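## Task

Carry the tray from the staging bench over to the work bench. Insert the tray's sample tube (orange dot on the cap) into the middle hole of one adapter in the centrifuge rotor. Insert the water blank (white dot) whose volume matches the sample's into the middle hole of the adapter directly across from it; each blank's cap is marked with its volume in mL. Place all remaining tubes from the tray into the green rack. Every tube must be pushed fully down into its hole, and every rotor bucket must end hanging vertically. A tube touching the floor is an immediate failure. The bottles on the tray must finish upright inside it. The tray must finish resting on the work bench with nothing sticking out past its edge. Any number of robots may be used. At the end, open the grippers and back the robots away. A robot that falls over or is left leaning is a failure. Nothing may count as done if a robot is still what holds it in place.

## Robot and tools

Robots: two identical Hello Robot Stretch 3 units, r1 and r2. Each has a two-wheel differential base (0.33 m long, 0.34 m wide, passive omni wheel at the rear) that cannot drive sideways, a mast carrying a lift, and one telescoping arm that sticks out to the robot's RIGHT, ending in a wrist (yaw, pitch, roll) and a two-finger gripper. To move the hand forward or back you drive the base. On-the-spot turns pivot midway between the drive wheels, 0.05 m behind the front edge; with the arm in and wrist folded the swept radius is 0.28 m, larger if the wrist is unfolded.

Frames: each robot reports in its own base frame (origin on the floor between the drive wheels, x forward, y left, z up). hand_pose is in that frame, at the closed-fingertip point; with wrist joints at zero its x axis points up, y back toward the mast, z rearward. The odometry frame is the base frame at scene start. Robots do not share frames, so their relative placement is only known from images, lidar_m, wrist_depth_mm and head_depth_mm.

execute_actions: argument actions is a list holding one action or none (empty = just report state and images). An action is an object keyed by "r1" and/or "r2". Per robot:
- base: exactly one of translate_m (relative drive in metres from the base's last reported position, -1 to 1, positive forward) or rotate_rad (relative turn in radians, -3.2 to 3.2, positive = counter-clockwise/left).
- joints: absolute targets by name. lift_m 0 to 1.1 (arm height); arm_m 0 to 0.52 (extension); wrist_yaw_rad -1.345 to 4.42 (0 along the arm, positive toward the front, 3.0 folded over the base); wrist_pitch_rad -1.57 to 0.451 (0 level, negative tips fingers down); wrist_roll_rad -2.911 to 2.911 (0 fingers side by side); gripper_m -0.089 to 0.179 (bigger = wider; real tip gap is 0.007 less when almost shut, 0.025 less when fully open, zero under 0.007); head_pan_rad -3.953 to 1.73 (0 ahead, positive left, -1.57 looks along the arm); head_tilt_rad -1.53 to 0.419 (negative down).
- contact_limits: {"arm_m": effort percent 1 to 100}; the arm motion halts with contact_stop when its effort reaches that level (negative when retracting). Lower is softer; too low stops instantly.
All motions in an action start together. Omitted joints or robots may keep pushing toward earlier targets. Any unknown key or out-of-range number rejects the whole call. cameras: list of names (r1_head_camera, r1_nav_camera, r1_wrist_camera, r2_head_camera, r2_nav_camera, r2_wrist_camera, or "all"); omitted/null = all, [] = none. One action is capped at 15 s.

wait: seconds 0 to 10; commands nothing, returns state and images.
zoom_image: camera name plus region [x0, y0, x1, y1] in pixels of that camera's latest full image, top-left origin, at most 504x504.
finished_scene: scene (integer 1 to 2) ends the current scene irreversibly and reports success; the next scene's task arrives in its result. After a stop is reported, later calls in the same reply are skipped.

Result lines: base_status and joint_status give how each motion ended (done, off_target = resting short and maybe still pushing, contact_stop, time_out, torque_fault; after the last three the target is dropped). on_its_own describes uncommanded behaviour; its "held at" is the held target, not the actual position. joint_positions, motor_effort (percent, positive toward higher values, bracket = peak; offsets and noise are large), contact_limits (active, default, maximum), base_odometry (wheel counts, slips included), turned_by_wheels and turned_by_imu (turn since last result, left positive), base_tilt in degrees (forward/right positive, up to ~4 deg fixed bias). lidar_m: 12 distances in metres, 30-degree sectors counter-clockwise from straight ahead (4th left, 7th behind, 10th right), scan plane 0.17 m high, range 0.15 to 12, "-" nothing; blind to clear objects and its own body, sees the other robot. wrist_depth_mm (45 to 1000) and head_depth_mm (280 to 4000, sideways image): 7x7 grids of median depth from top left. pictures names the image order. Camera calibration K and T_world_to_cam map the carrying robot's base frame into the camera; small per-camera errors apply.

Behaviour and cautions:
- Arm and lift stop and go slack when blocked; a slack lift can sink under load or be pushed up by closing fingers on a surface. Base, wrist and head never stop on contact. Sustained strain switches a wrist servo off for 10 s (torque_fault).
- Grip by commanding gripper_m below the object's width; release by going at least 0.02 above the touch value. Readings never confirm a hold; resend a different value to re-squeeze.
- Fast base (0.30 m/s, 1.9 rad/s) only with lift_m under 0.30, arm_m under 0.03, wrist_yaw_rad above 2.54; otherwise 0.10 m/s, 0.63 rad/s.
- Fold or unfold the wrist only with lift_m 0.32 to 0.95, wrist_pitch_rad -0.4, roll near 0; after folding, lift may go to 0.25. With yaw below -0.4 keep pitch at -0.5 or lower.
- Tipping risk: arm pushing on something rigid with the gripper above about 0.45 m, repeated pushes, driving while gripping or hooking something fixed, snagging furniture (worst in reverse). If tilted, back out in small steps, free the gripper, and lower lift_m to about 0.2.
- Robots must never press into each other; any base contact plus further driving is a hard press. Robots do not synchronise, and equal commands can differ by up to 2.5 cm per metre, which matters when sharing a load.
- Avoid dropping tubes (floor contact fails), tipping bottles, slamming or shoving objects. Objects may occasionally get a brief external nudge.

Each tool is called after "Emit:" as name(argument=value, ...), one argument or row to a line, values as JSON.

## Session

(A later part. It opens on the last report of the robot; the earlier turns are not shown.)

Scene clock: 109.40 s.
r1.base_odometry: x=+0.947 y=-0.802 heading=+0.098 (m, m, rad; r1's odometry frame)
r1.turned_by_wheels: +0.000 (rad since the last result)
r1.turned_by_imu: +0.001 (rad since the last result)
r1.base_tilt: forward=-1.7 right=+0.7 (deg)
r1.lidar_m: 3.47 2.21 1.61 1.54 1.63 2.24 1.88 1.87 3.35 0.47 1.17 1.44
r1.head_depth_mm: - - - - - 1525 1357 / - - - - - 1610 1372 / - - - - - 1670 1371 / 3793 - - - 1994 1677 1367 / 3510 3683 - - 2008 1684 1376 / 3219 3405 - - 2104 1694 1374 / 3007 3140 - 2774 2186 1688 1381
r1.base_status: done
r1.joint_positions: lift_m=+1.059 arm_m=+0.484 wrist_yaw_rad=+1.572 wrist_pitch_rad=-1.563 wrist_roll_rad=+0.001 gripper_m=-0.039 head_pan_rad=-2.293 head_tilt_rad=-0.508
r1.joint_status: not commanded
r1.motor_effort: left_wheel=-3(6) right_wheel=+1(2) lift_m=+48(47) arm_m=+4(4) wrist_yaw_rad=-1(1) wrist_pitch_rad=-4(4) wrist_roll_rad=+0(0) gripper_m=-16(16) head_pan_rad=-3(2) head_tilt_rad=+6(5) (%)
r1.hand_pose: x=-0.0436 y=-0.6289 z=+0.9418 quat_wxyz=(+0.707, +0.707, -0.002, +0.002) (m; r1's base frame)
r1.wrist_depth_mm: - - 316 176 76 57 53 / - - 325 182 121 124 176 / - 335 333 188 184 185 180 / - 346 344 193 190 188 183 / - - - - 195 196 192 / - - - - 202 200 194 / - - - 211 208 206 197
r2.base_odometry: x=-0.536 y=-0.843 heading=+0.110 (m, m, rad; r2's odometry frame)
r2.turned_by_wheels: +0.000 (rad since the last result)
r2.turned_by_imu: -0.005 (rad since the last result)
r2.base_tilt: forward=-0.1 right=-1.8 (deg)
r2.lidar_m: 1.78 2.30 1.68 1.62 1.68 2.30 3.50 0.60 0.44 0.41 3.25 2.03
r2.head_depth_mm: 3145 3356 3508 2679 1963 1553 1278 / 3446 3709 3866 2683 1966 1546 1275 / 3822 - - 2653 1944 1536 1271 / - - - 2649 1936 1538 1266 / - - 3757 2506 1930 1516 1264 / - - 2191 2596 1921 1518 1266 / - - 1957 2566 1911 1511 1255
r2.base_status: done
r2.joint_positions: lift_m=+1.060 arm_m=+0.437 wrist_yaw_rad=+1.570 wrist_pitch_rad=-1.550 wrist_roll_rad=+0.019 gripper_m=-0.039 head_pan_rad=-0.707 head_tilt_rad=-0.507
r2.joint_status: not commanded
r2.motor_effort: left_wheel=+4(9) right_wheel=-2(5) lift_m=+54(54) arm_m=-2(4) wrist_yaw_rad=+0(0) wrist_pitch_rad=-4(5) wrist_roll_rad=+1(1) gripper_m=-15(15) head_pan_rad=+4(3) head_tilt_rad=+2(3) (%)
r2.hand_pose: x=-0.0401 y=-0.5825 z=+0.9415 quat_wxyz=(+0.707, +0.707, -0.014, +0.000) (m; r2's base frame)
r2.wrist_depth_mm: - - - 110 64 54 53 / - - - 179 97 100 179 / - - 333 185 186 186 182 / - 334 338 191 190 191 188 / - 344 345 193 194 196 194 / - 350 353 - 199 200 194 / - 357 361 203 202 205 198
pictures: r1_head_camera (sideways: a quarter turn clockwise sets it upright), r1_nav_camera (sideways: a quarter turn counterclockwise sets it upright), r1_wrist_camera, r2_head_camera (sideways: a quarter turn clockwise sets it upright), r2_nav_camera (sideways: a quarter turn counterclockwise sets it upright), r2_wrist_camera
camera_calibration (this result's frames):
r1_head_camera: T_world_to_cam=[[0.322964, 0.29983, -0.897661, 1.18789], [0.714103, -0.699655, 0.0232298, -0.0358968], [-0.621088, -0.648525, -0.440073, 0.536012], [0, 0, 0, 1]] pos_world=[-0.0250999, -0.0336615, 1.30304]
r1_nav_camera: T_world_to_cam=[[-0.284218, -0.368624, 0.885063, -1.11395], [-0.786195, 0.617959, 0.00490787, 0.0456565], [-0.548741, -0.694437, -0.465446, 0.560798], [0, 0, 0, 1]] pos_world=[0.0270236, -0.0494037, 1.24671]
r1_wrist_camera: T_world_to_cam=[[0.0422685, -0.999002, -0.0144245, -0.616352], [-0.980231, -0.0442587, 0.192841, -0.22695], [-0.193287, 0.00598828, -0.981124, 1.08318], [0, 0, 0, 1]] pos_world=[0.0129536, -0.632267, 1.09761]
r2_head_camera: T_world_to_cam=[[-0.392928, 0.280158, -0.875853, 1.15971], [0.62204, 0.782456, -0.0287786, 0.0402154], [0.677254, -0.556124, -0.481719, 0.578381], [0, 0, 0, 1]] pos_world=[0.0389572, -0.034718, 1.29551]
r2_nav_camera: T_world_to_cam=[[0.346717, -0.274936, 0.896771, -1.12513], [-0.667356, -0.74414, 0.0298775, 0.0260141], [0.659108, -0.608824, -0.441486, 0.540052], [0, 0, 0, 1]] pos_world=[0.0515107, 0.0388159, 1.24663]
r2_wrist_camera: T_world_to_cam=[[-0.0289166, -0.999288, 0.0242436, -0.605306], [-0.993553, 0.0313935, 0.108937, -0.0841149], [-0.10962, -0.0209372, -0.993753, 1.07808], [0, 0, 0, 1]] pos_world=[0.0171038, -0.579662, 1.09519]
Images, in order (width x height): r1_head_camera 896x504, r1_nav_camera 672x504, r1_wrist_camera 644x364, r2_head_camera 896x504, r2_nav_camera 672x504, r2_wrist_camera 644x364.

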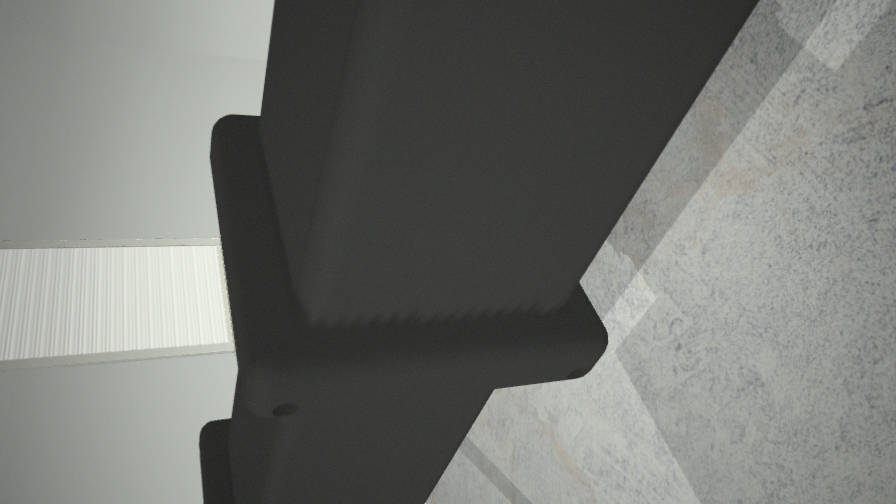

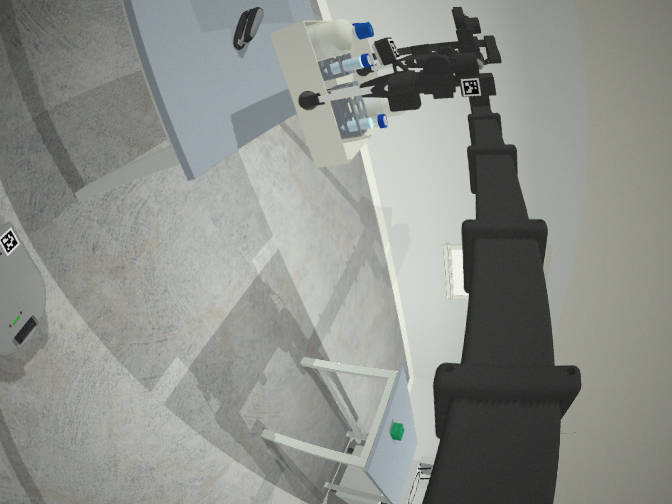

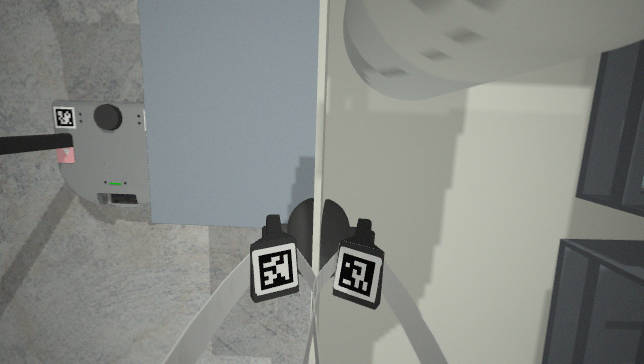

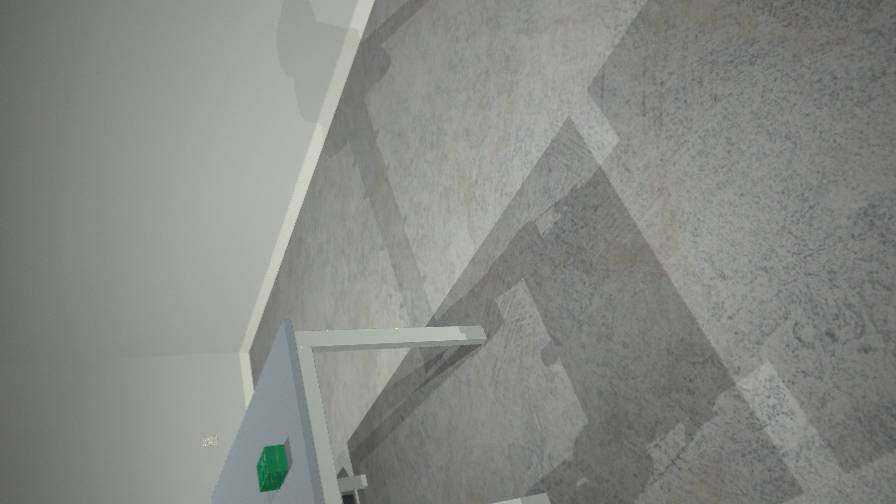

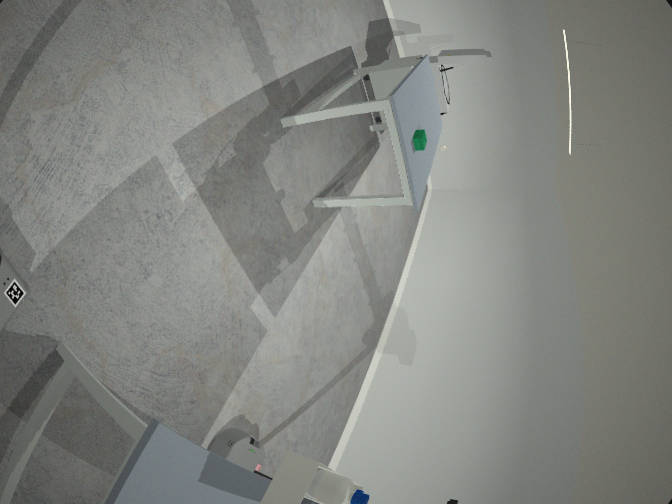

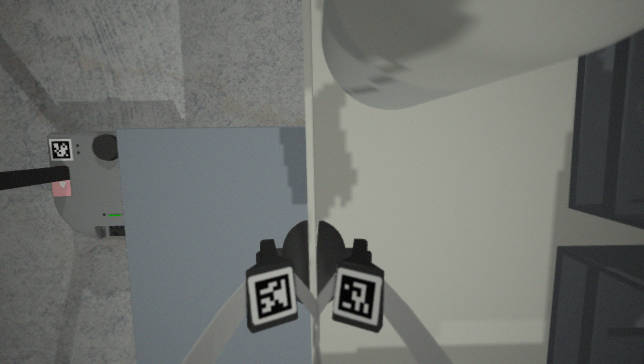

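Emit:
execute_actions(
  actions=[
    {"r1":{"base":{"translate_m":-1.0}},"r2":{"base":{"translate_m":1.0}}},
  ],
  cameras=["r2_head_camera","r2_nav_camera","r1_wrist_camera"],
)

Emit:
execute_actions(
  actions=[
    {"r1":{"base":{"translate_m":-0.8}},"r2":{"base":{"translate_m":0.8}}},
  ],
  cameras=["r2_head_camera","r2_nav_camera","r1_wrist_camera","r2_wrist_camera"],
)

Scene clock: 126.60 s.
r1.base_odometry: x=-0.048 y=-0.900 heading=+0.098 (m, m, rad; r1's odometry frame)
r1.turned_by_wheels: +0.000 (rad since the last result)
r1.turned_by_imu: -0.001 (rad since the last result)
r1.base_tilt: forward=-1.6 right=+0.5 (deg)
r1.lidar_m: 2.42 2.19 1.63 1.57 1.63 2.25 2.28 0.93 1.37 1.54 1.46 1.05
r1.head_depth_mm: - - - - - 1523 1357 / - - - - - 1530 1297 / - - - - - 1666 1369 / 3755 - - - 1925 1677 1366 / 3505 3709 - - 1733 1687 1370 / 3240 3385 - - 2107 1691 1380 / 2982 3091 - 2790 2194 1699 1377
r1.base_status: done
r1.joint_positions: lift_m=+1.059 arm_m=+0.484 wrist_yaw_rad=+1.571 wrist_pitch_rad=-1.563 wrist_roll_rad=+0.001 gripper_m=-0.039 head_pan_rad=-2.293 head_tilt_rad=-0.508
r1.joint_status: not commanded
r1.motor_effort: left_wheel=-3(6) right_wheel=+2(3) lift_m=+48(49) arm_m=+5(5) wrist_yaw_rad=+0(2) wrist_pitch_rad=-4(5) wrist_roll_rad=+0(0) gripper_m=-19(19) head_pan_rad=-3(3) head_tilt_rad=+4(4) (%)
r1.hand_pose: x=-0.0435 y=-0.6288 z=+0.9418 quat_wxyz=(+0.707, +0.707, -0.003, +0.002) (m; r1's base frame)
r1.wrist_depth_mm: - - - 134 70 57 59 / - - - 185 116 180 176 / - - - 190 186 185 179 / - - - 194 192 190 182 / - - - - 197 196 192 / - - - 206 202 200 193 / - - - 210 208 206 177
r2.base_odometry: x=+0.458 y=-0.733 heading=+0.110 (m, m, rad; r2's odometry frame)
r2.turned_by_wheels: +0.000 (rad since the last result)
r2.turned_by_imu: -0.004 (rad since the last result)
r2.base_tilt: forward=-0.1 right=-2.1 (deg)
r2.lidar_m: 1.57 2.32 1.69 1.62 1.68 2.29 1.67 1.07 1.45 1.53 1.28 0.84
r2.head_depth_mm: 3133 3341 3500 2724 1964 1560 1286 / 3420 3680 3746 1429 1824 1543 1275 / 3767 - - 1287 1942 1542 1265 / - - 1695 1144 1949 1537 1270 / - - 1681 1074 1736 1404 1259 / - - 1654 1122 1850 1435 1256 / 3829 3945 1643 2254 1766 1515 1253
r2.base_status: done
r2.joint_positions: lift_m=+1.060 arm_m=+0.437 wrist_yaw_rad=+1.570 wrist_pitch_rad=-1.550 wrist_roll_rad=+0.018 gripper_m=-0.039 head_pan_rad=-0.707 head_tilt_rad=-0.507
r2.joint_status: not commanded
r2.motor_effort: left_wheel=+3(10) right_wheel=-2(4) lift_m=+54(54) arm_m=+0(3) wrist_yaw_rad=+0(0) wrist_pitch_rad=-5(4) wrist_roll_rad=+1(1) gripper_m=-18(18) head_pan_rad=+3(3) head_tilt_rad=+4(3) (%)
r2.hand_pose: x=-0.0401 y=-0.5822 z=+0.9415 quat_wxyz=(+0.707, +0.707, -0.014, +0.001) (m; r2's base frame)
r2.wrist_depth_mm: - - - 100 58 53 60 / - - - 151 91 183 178 / - - - 186 185 187 182 / - - - 190 190 193 185 / - - - 192 194 196 196 / - - - - 199 203 197 / - - - 207 207 205 184
pictures: r1_wrist_camera, r2_head_camera (sideways: a quarter turn clockwise sets it upright), r2_nav_camera (sideways: a quarter turn counterclockwise sets it upright)
camera_calibration (this result's frames):
r1_wrist_camera: T_world_to_cam=[[0.0415943, -0.999031, -0.0144113, -0.616399], [-0.980322, -0.0435927, 0.192532, -0.226163], [-0.192973, 0.00611949, -0.981185, 1.08334], [0, 0, 0, 1]] pos_world=[0.0129827, -0.63229, 1.09762]
r2_head_camera: T_world_to_cam=[[-0.39291, 0.280137, -0.875868, 1.15973], [0.622035, 0.78246, -0.0287797, 0.0402168], [0.67727, -0.556129, -0.481691, 0.578344], [0, 0, 0, 1]] pos_world=[0.0389576, -0.0347179, 1.29551]
r2_nav_camera: T_world_to_cam=[[0.346698, -0.274915, 0.896785, -1.12515], [-0.667351, -0.744144, 0.0298768, 0.0260151], [0.659123, -0.608828, -0.441458, 0.540015], [0, 0, 0, 1]] pos_world=[0.0515117, 0.0388152, 1.24663]
Images, in order (width x height): r1_wrist_camera 644x364, r2_head_camera 896x504, r2_nav_camera 672x504.

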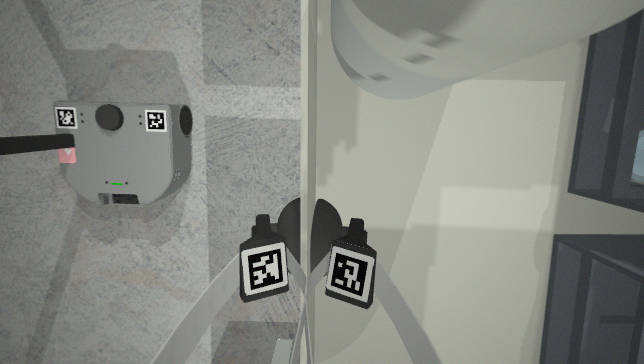

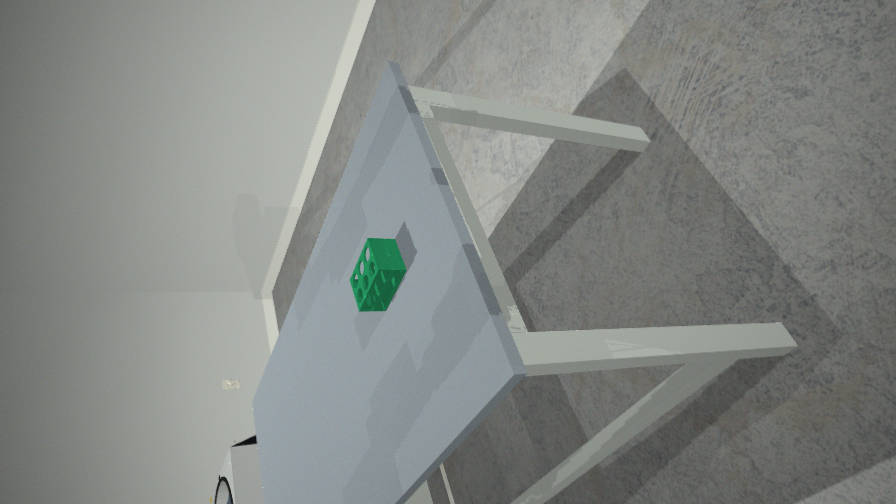

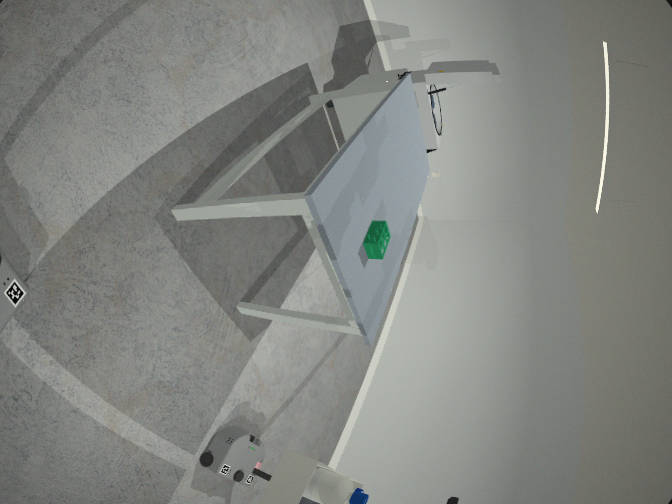

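Scene clock: 135.87 s.
r1.base_odometry: x=-0.844 y=-0.978 heading=+0.098 (m, m, rad; r1's odometry frame)
r1.turned_by_wheels: +0.000 (rad since the last result)
r1.turned_by_imu: -0.003 (rad since the last result)
r1.base_tilt: forward=-1.7 right=+0.6 (deg)
r1.lidar_m: 1.81 2.23 1.64 1.58 1.63 2.25 1.68 1.50 1.15 0.46 3.33 1.80
r1.head_depth_mm: 3288 1824 - - - 1528 1362 / 3662 3911 - - - 1618 1364 / - - - - - 1617 1365 / 3777 - - - 828 774 1364 / 3475 3686 - - 830 720 1379 / 3215 3387 - - 871 702 1280 / 2977 3119 - 1160 908 703 588
r1.base_status: done
r1.joint_positions: lift_m=+1.059 arm_m=+0.484 wrist_yaw_rad=+1.570 wrist_pitch_rad=-1.566 wrist_roll_rad=-0.001 gripper_m=-0.039 head_pan_rad=-2.293 head_tilt_rad=-0.508
r1.joint_status: not commanded
r1.motor_effort: left_wheel=-3(6) right_wheel=+2(5) lift_m=+48(48) arm_m=+5(5) wrist_yaw_rad=+0(0) wrist_pitch_rad=-2(4) wrist_roll_rad=+1(2) gripper_m=-23(22) head_pan_rad=-2(2) head_tilt_rad=+4(5) (%)
r1.hand_pose: x=-0.0444 y=-0.6288 z=+0.9418 quat_wxyz=(+0.707, +0.707, -0.001, +0.001) (m; r1's base frame)
r1.wrist_depth_mm: - - - 124 67 60 171 / - - - 184 116 182 176 / - 337 335 189 189 187 180 / - 346 347 193 192 192 166 / - - 354 197 197 196 186 / - - 371 206 201 201 194 / - - 383 208 209 206 174
r2.base_odometry: x=+1.253 y=-0.645 heading=+0.110 (m, m, rad; r2's odometry frame)
r2.turned_by_wheels: +0.000 (rad since the last result)
r2.turned_by_imu: -0.001 (rad since the last result)
r2.base_tilt: forward=+0.0 right=-2.0 (deg)
r2.lidar_m: 1.80 2.34 1.70 1.63 1.69 2.30 1.84 2.07 3.26 0.40 0.42 0.57
r2.head_depth_mm: 3110 3326 3532 1109 806 638 553 / 3389 3628 3785 1100 804 633 1253 / 3756 - - 1089 799 692 1271 / 3832 - 1706 1085 796 1487 1234 / 3564 3850 1687 1070 891 1524 1235 / 3338 3514 1781 1125 1903 1434 1258 / 3091 3309 1708 1467 1726 1512 1256
r2.base_status: done
r2.joint_positions: lift_m=+1.060 arm_m=+0.437 wrist_yaw_rad=+1.569 wrist_pitch_rad=-1.550 wrist_roll_rad=+0.016 gripper_m=-0.039 head_pan_rad=-0.707 head_tilt_rad=-0.507
r2.joint_status: not commanded
r2.motor_effort: left_wheel=+0(9) right_wheel=+0(3) lift_m=+54(54) arm_m=+2(2) wrist_yaw_rad=+1(1) wrist_pitch_rad=-4(5) wrist_roll_rad=+2(1) gripper_m=-21(21) head_pan_rad=+4(3) head_tilt_rad=+1(2) (%)
r2.hand_pose: x=-0.0401 y=-0.5819 z=+0.9415 quat_wxyz=(+0.707, +0.707, -0.014, +0.001) (m; r2's base frame)
r2.wrist_depth_mm: - 316 315 75 55 52 152 / - 322 324 139 88 183 177 / - 330 327 186 185 187 184 / - 336 338 190 192 192 170 / - 342 338 194 195 198 188 / - - - - 201 204 179 / - - - 208 208 208 179
pictures: r1_wrist_camera, r2_head_camera (sideways: a quarter turn clockwise sets it upright), r2_nav_camera (sideways: a quarter turn counterclockwise sets it upright), r2_wrist_camera
camera_calibration (this result's frames):
r1_wrist_camera: T_world_to_cam=[[0.0427786, -0.998979, -0.0145412, -0.616123], [-0.979618, -0.0447998, 0.195808, -0.230829], [-0.19626, 0.0058684, -0.980534, 1.08234], [0, 0, 0, 1]] pos_world=[0.0126512, -0.632186, 1.09751]
r2_head_camera: T_world_to_cam=[[-0.392901, 0.280127, -0.875875, 1.15974], [0.622032, 0.782462, -0.0287802, 0.0402176], [0.677277, -0.556131, -0.481678, 0.578327], [0, 0, 0, 1]] pos_world=[0.0389578, -0.0347178, 1.29551]
r2_nav_camera: T_world_to_cam=[[0.346689, -0.274905, 0.896791, -1.12516], [-0.667348, -0.744146, 0.0298764, 0.0260155], [0.659131, -0.60883, -0.441444, 0.539998], [0, 0, 0, 1]] pos_world=[0.0515122, 0.0388148, 1.24663]
r2_wrist_camera: T_world_to_cam=[[-0.0276131, -0.999323, 0.0243072, -0.604768], [-0.993582, 0.0301066, 0.109033, -0.0849976], [-0.109691, -0.0211405, -0.993741, 1.07796], [0, 0, 0, 1]] pos_world=[0.0170907, -0.579011, 1.09518]
Images, in order (width x height): r1_wrist_camera 644x364, r2_head_camera 896x504, r2_nav_camera 672x504, r2_wrist_camera 644x364.

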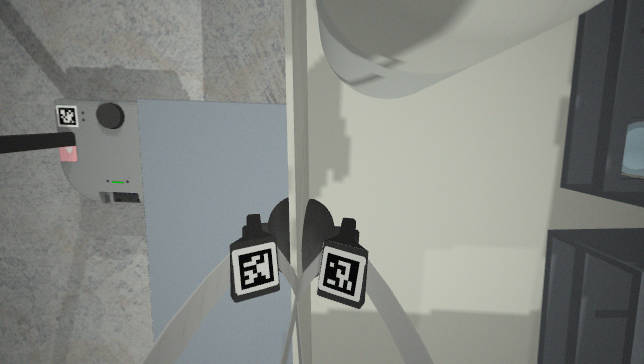

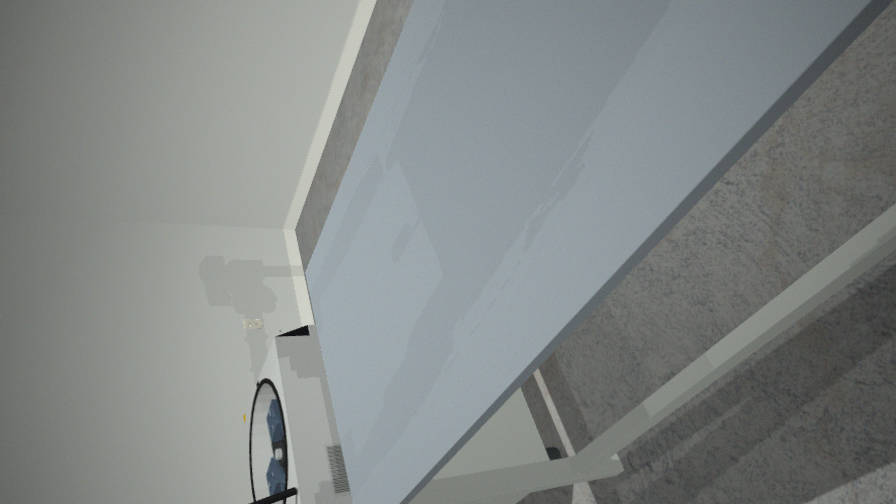

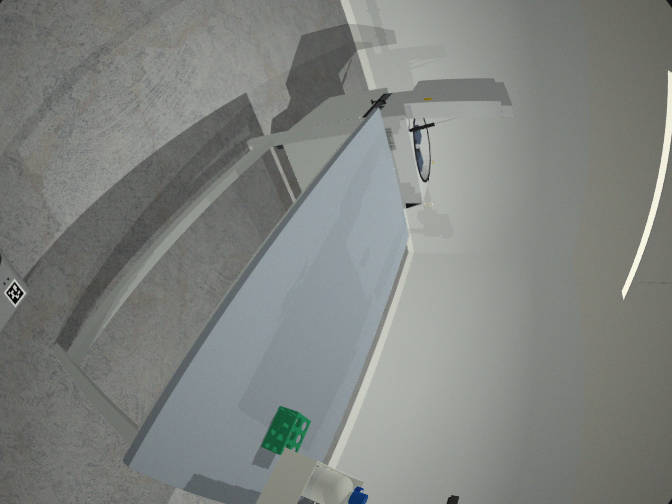

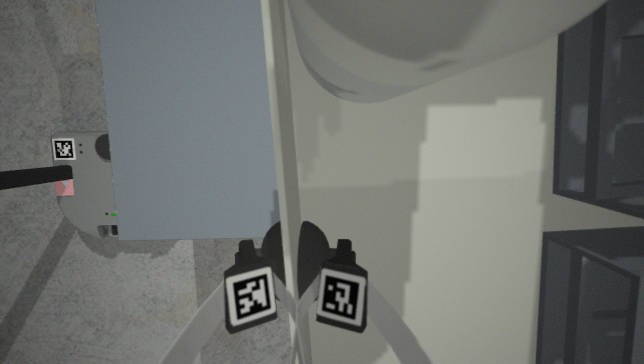

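Emit:
execute_actions(
  actions=[
    {"r1":{"base":{"translate_m":-0.62},"joints":{"arm_m":0.468}},"r2":{"base":{"translate_m":0.62},"joints":{"arm_m":0.417}}},
  ],
  cameras=["r2_nav_camera","r1_wrist_camera","r2_wrist_camera"],
)

Emit:
execute_actions(
  actions=[
    {"r1":{"joints":{"lift_m":0.93,"head_pan_rad":-1.57,"head_tilt_rad":-0.65}},"r2":{"joints":{"lift_m":0.93,"head_pan_rad":-1.57,"head_tilt_rad":-0.65}}},
  ],
  cameras=["r1_head_camera","r2_head_camera"],
)

Scene clock: 150.37 s.
r1.base_odometry: x=-1.461 y=-1.038 heading=+0.098 (m, m, rad; r1's odometry frame)
r1.turned_by_wheels: +0.000 (rad since the last result)
r1.turned_by_imu: +0.002 (rad since the last result)
r1.base_tilt: forward=-1.5 right=+0.5 (deg)
r1.lidar_m: 2.42 2.23 1.64 1.58 1.64 2.27 1.63 0.92 1.15 1.11 1.16 0.75
r1.head_depth_mm: 2739 2935 - - - 1387 1359 / 2961 1567 - - - 1230 1298 / 3197 1383 - - - 1571 1360 / 3576 3846 - - 827 769 1370 / 3490 3658 - - 832 698 1369 / 3218 3372 - - 873 700 1278 / 3003 3095 - 1158 911 703 587
r1.base_status: done
r1.joint_positions: lift_m=+1.059 arm_m=+0.468 wrist_yaw_rad=+1.571 wrist_pitch_rad=-1.556 wrist_roll_rad=-0.004 gripper_m=-0.039 head_pan_rad=-2.293 head_tilt_rad=-0.508
r1.joint_status: all done
r1.motor_effort: left_wheel=-1(8) right_wheel=-1(4) lift_m=+48(48) arm_m=-4(7) wrist_yaw_rad=-1(1) wrist_pitch_rad=-8(8) wrist_roll_rad=+2(2) gripper_m=-16(22) head_pan_rad=-3(3) head_tilt_rad=+5(5) (%)
r1.hand_pose: x=-0.0417 y=-0.6135 z=+0.9416 quat_wxyz=(+0.707, +0.707, -0.003, +0.007) (m; r1's base frame)
r1.wrist_depth_mm: - - 316 184 82 65 153 / - - 324 188 127 185 180 / - 334 335 192 190 189 184 / - 346 342 195 193 192 186 / - - 355 - 197 196 192 / - - 366 203 201 200 193 / - - 378 207 206 204 195
r2.base_odometry: x=+1.869 y=-0.577 heading=+0.110 (m, m, rad; r2's odometry frame)
r2.turned_by_wheels: +0.000 (rad since the last result)
r2.turned_by_imu: -0.005 (rad since the last result)
r2.base_tilt: forward=+0.1 right=-1.9 (deg)
r2.lidar_m: 1.75 2.36 1.71 1.64 1.70 2.29 2.44 0.58 0.42 0.40 0.41 0.56
r2.head_depth_mm: 3099 3288 3477 1110 808 637 541 / 3404 3567 3788 1095 802 636 1221 / 3481 3839 - 1088 797 672 1271 / 3208 3447 1588 1083 793 1485 1239 / 2897 3217 1695 1279 890 1437 1208 / 2718 2906 1317 1246 1346 1471 1256 / 929 1000 1122 1484 1786 1514 1254
r2.base_status: done
r2.joint_positions: lift_m=+1.060 arm_m=+0.417 wrist_yaw_rad=+1.574 wrist_pitch_rad=-1.543 wrist_roll_rad=+0.014 gripper_m=-0.039 head_pan_rad=-0.707 head_tilt_rad=-0.507
r2.joint_status: all done
r2.motor_effort: left_wheel=+7(12) right_wheel=-5(6) lift_m=+54(54) arm_m=-4(5) wrist_yaw_rad=-3(3) wrist_pitch_rad=-8(8) wrist_roll_rad=+2(2) gripper_m=-14(21) head_pan_rad=+4(3) head_tilt_rad=+2(3) (%)
r2.hand_pose: x=-0.0383 y=-0.5627 z=+0.9414 quat_wxyz=(+0.707, +0.707, -0.013, +0.006) (m; r2's base frame)
r2.wrist_depth_mm: - 317 320 128 59 52 51 / - 325 326 179 97 181 177 / - 328 326 184 186 186 183 / - 334 333 192 191 191 188 / - 340 341 196 196 197 196 / - 348 347 - 202 205 199 / - 355 356 284 209 211 204
pictures: r1_wrist_camera, r2_nav_camera (sideways: a quarter turn counterclockwise sets it upright), r2_wrist_camera
camera_calibration (this result's frames):
r1_wrist_camera: T_world_to_cam=[[0.0470571, -0.998793, -0.0140466, -0.601167], [-0.981411, -0.0488483, 0.185599, -0.220429], [-0.186061, 0.0050517, -0.982525, 1.08435], [0, 0, 0, 1]] pos_world=[0.0137128, -0.616687, 1.09787]
r2_nav_camera: T_world_to_cam=[[0.346685, -0.274888, 0.896798, -1.12517], [-0.66733, -0.744162, 0.029876, 0.0260159], [0.65915, -0.608818, -0.441431, 0.539981], [0, 0, 0, 1]] pos_world=[0.0515119, 0.0388154, 1.24663]
r2_wrist_camera: T_world_to_cam=[[-0.0199698, -0.999508, 0.024196, -0.585197], [-0.994538, 0.0223387, 0.101958, -0.0814931], [-0.102449, -0.0220278, -0.994494, 1.07893], [0, 0, 0, 1]] pos_world=[0.0178008, -0.559322, 1.09546]
Images, in order (width x height): r1_wrist_camera 644x364, r2_nav_camera 672x504, r2_wrist_camera 644x364.

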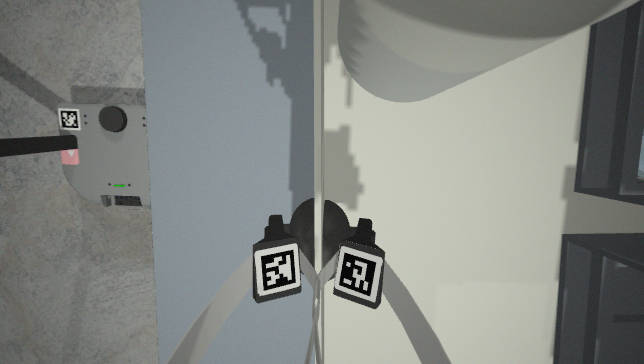

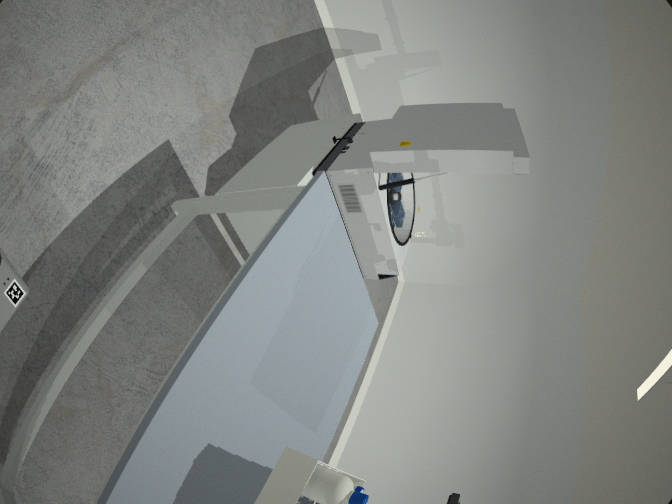

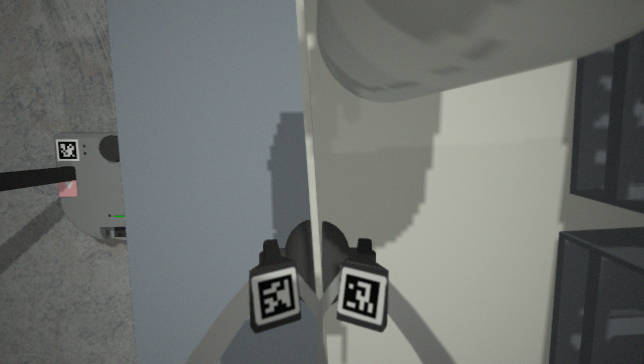

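Scene clock: 152.37 s.
r1.base_odometry: x=-1.461 y=-1.038 heading=+0.098 (m, m, rad; r1's odometry frame)
r1.turned_by_wheels: +0.000 (rad since the last result)
r1.turned_by_imu: +0.000 (rad since the last result)
r1.base_tilt: forward=-1.7 right=+0.6 (deg)
r1.lidar_m: 2.41 2.23 1.64 1.58 1.64 2.27 1.63 0.93 1.15 1.11 1.15 0.74
r1.head_depth_mm: 2778 3053 3252 - - 663 1253 / 2741 3028 - 867 739 664 1256 / 2732 2981 1246 866 730 647 1258 / 2638 2163 1031 869 732 649 1264 / 2597 2952 3242 713 729 651 1258 / 2734 2953 3203 949 737 651 1263 / 2711 2959 3167 995 760 652 1264
r1.base_status: not commanded
r1.joint_positions: lift_m=+0.930 arm_m=+0.468 wrist_yaw_rad=+1.571 wrist_pitch_rad=-1.556 wrist_roll_rad=-0.004 gripper_m=-0.039 head_pan_rad=-1.577 head_tilt_rad=-0.642
r1.joint_status: all done
r1.motor_effort: left_wheel=-1(1) right_wheel=-1(1) lift_m=+37(43) arm_m=-4(4) wrist_yaw_rad=-1(1) wrist_pitch_rad=-8(8) wrist_roll_rad=+2(2) gripper_m=-16(16) head_pan_rad=+2(34) head_tilt_rad=-6(23) (%)
r1.hand_pose: x=-0.0417 y=-0.6135 z=+0.8121 quat_wxyz=(+0.707, +0.707, -0.003, +0.007) (m; r1's base frame)
r1.wrist_depth_mm: 196 194 194 184 82 65 153 / 202 200 200 188 127 185 180 / 206 205 204 192 190 189 184 / 215 211 211 196 193 192 185 / - 219 217 - 197 195 193 / - 226 225 204 200 200 194 / - 232 232 207 205 203 196
r2.base_odometry: x=+1.869 y=-0.577 heading=+0.110 (m, m, rad; r2's odometry frame)
r2.turned_by_wheels: +0.000 (rad since the last result)
r2.turned_by_imu: +0.000 (rad since the last result)
r2.base_tilt: forward=-0.1 right=-1.9 (deg)
r2.lidar_m: 1.75 2.35 1.71 1.64 1.70 2.30 2.44 0.58 0.42 0.40 0.41 0.56
r2.head_depth_mm: 2647 2974 - 822 695 620 1193 / 2650 2891 1095 814 692 617 1192 / 2662 2825 - 825 688 616 1189 / 1341 866 1739 802 686 613 1184 / 2662 2991 2933 677 682 610 1181 / 2682 2982 1178 863 682 608 1172 / 2679 2997 1170 858 677 1281 1174
r2.base_status: not commanded
r2.joint_positions: lift_m=+0.930 arm_m=+0.417 wrist_yaw_rad=+1.574 wrist_pitch_rad=-1.543 wrist_roll_rad=+0.014 gripper_m=-0.039 head_pan_rad=-1.563 head_tilt_rad=-0.641
r2.joint_status: all done
r2.motor_effort: left_wheel=+6(6) right_wheel=-5(5) lift_m=+40(45) arm_m=-4(4) wrist_yaw_rad=-3(3) wrist_pitch_rad=-8(8) wrist_roll_rad=+2(3) gripper_m=-14(14) head_pan_rad=-2(35) head_tilt_rad=-3(14) (%)
r2.hand_pose: x=-0.0383 y=-0.5627 z=+0.8118 quat_wxyz=(+0.707, +0.707, -0.013, +0.006) (m; r2's base frame)
r2.wrist_depth_mm: 195 196 197 128 60 52 51 / 198 198 201 178 97 182 176 / 202 203 204 187 186 188 183 / 205 206 207 189 191 191 186 / 207 209 213 195 195 199 198 / 215 215 214 - 201 203 200 / 219 219 220 215 207 210 203
pictures: r1_head_camera (sideways: a quarter turn clockwise sets it upright), r2_head_camera (sideways: a quarter turn clockwise sets it upright)
camera_calibration (this result's frames):
r1_head_camera: T_world_to_cam=[[0.047746, 0.554338, -0.830921, 1.10253], [0.997943, -0.0620985, 0.0159152, -0.028102], [-0.0427766, -0.829972, -0.556163, 0.683534], [0, 0, 0, 1]] pos_world=[0.00464219, -0.0456033, 1.29671]
r2_head_camera: T_world_to_cam=[[-0.0470323, 0.593239, -0.803652, 1.06346], [0.998614, 0.0469647, -0.0237737, 0.0313978], [0.0236398, -0.803656, -0.594625, 0.729264], [0, 0, 0, 1]] pos_world=[0.00142273, -0.0462799, 1.28903]
Images, in order (width x height): r1_head_camera 896x504, r2_head_camera 896x504.

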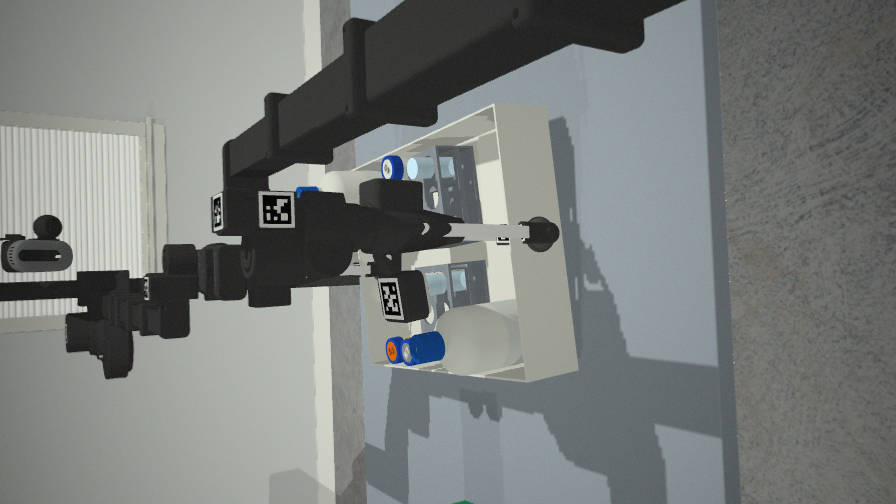

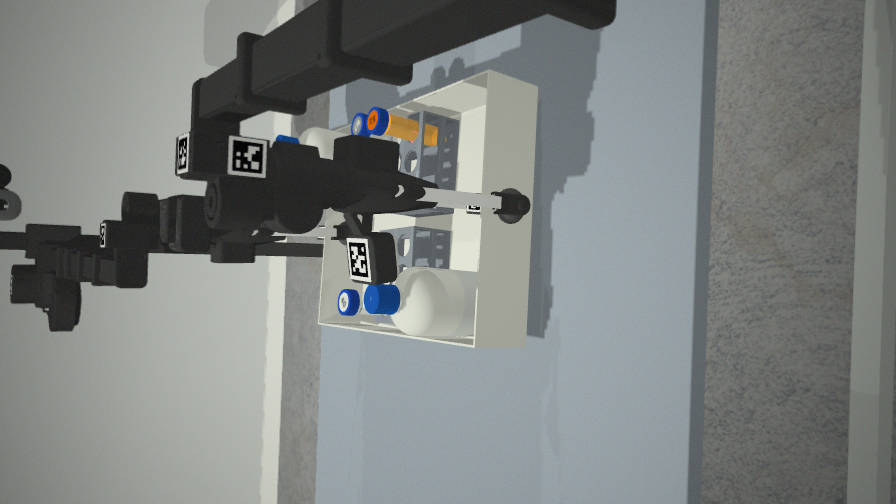

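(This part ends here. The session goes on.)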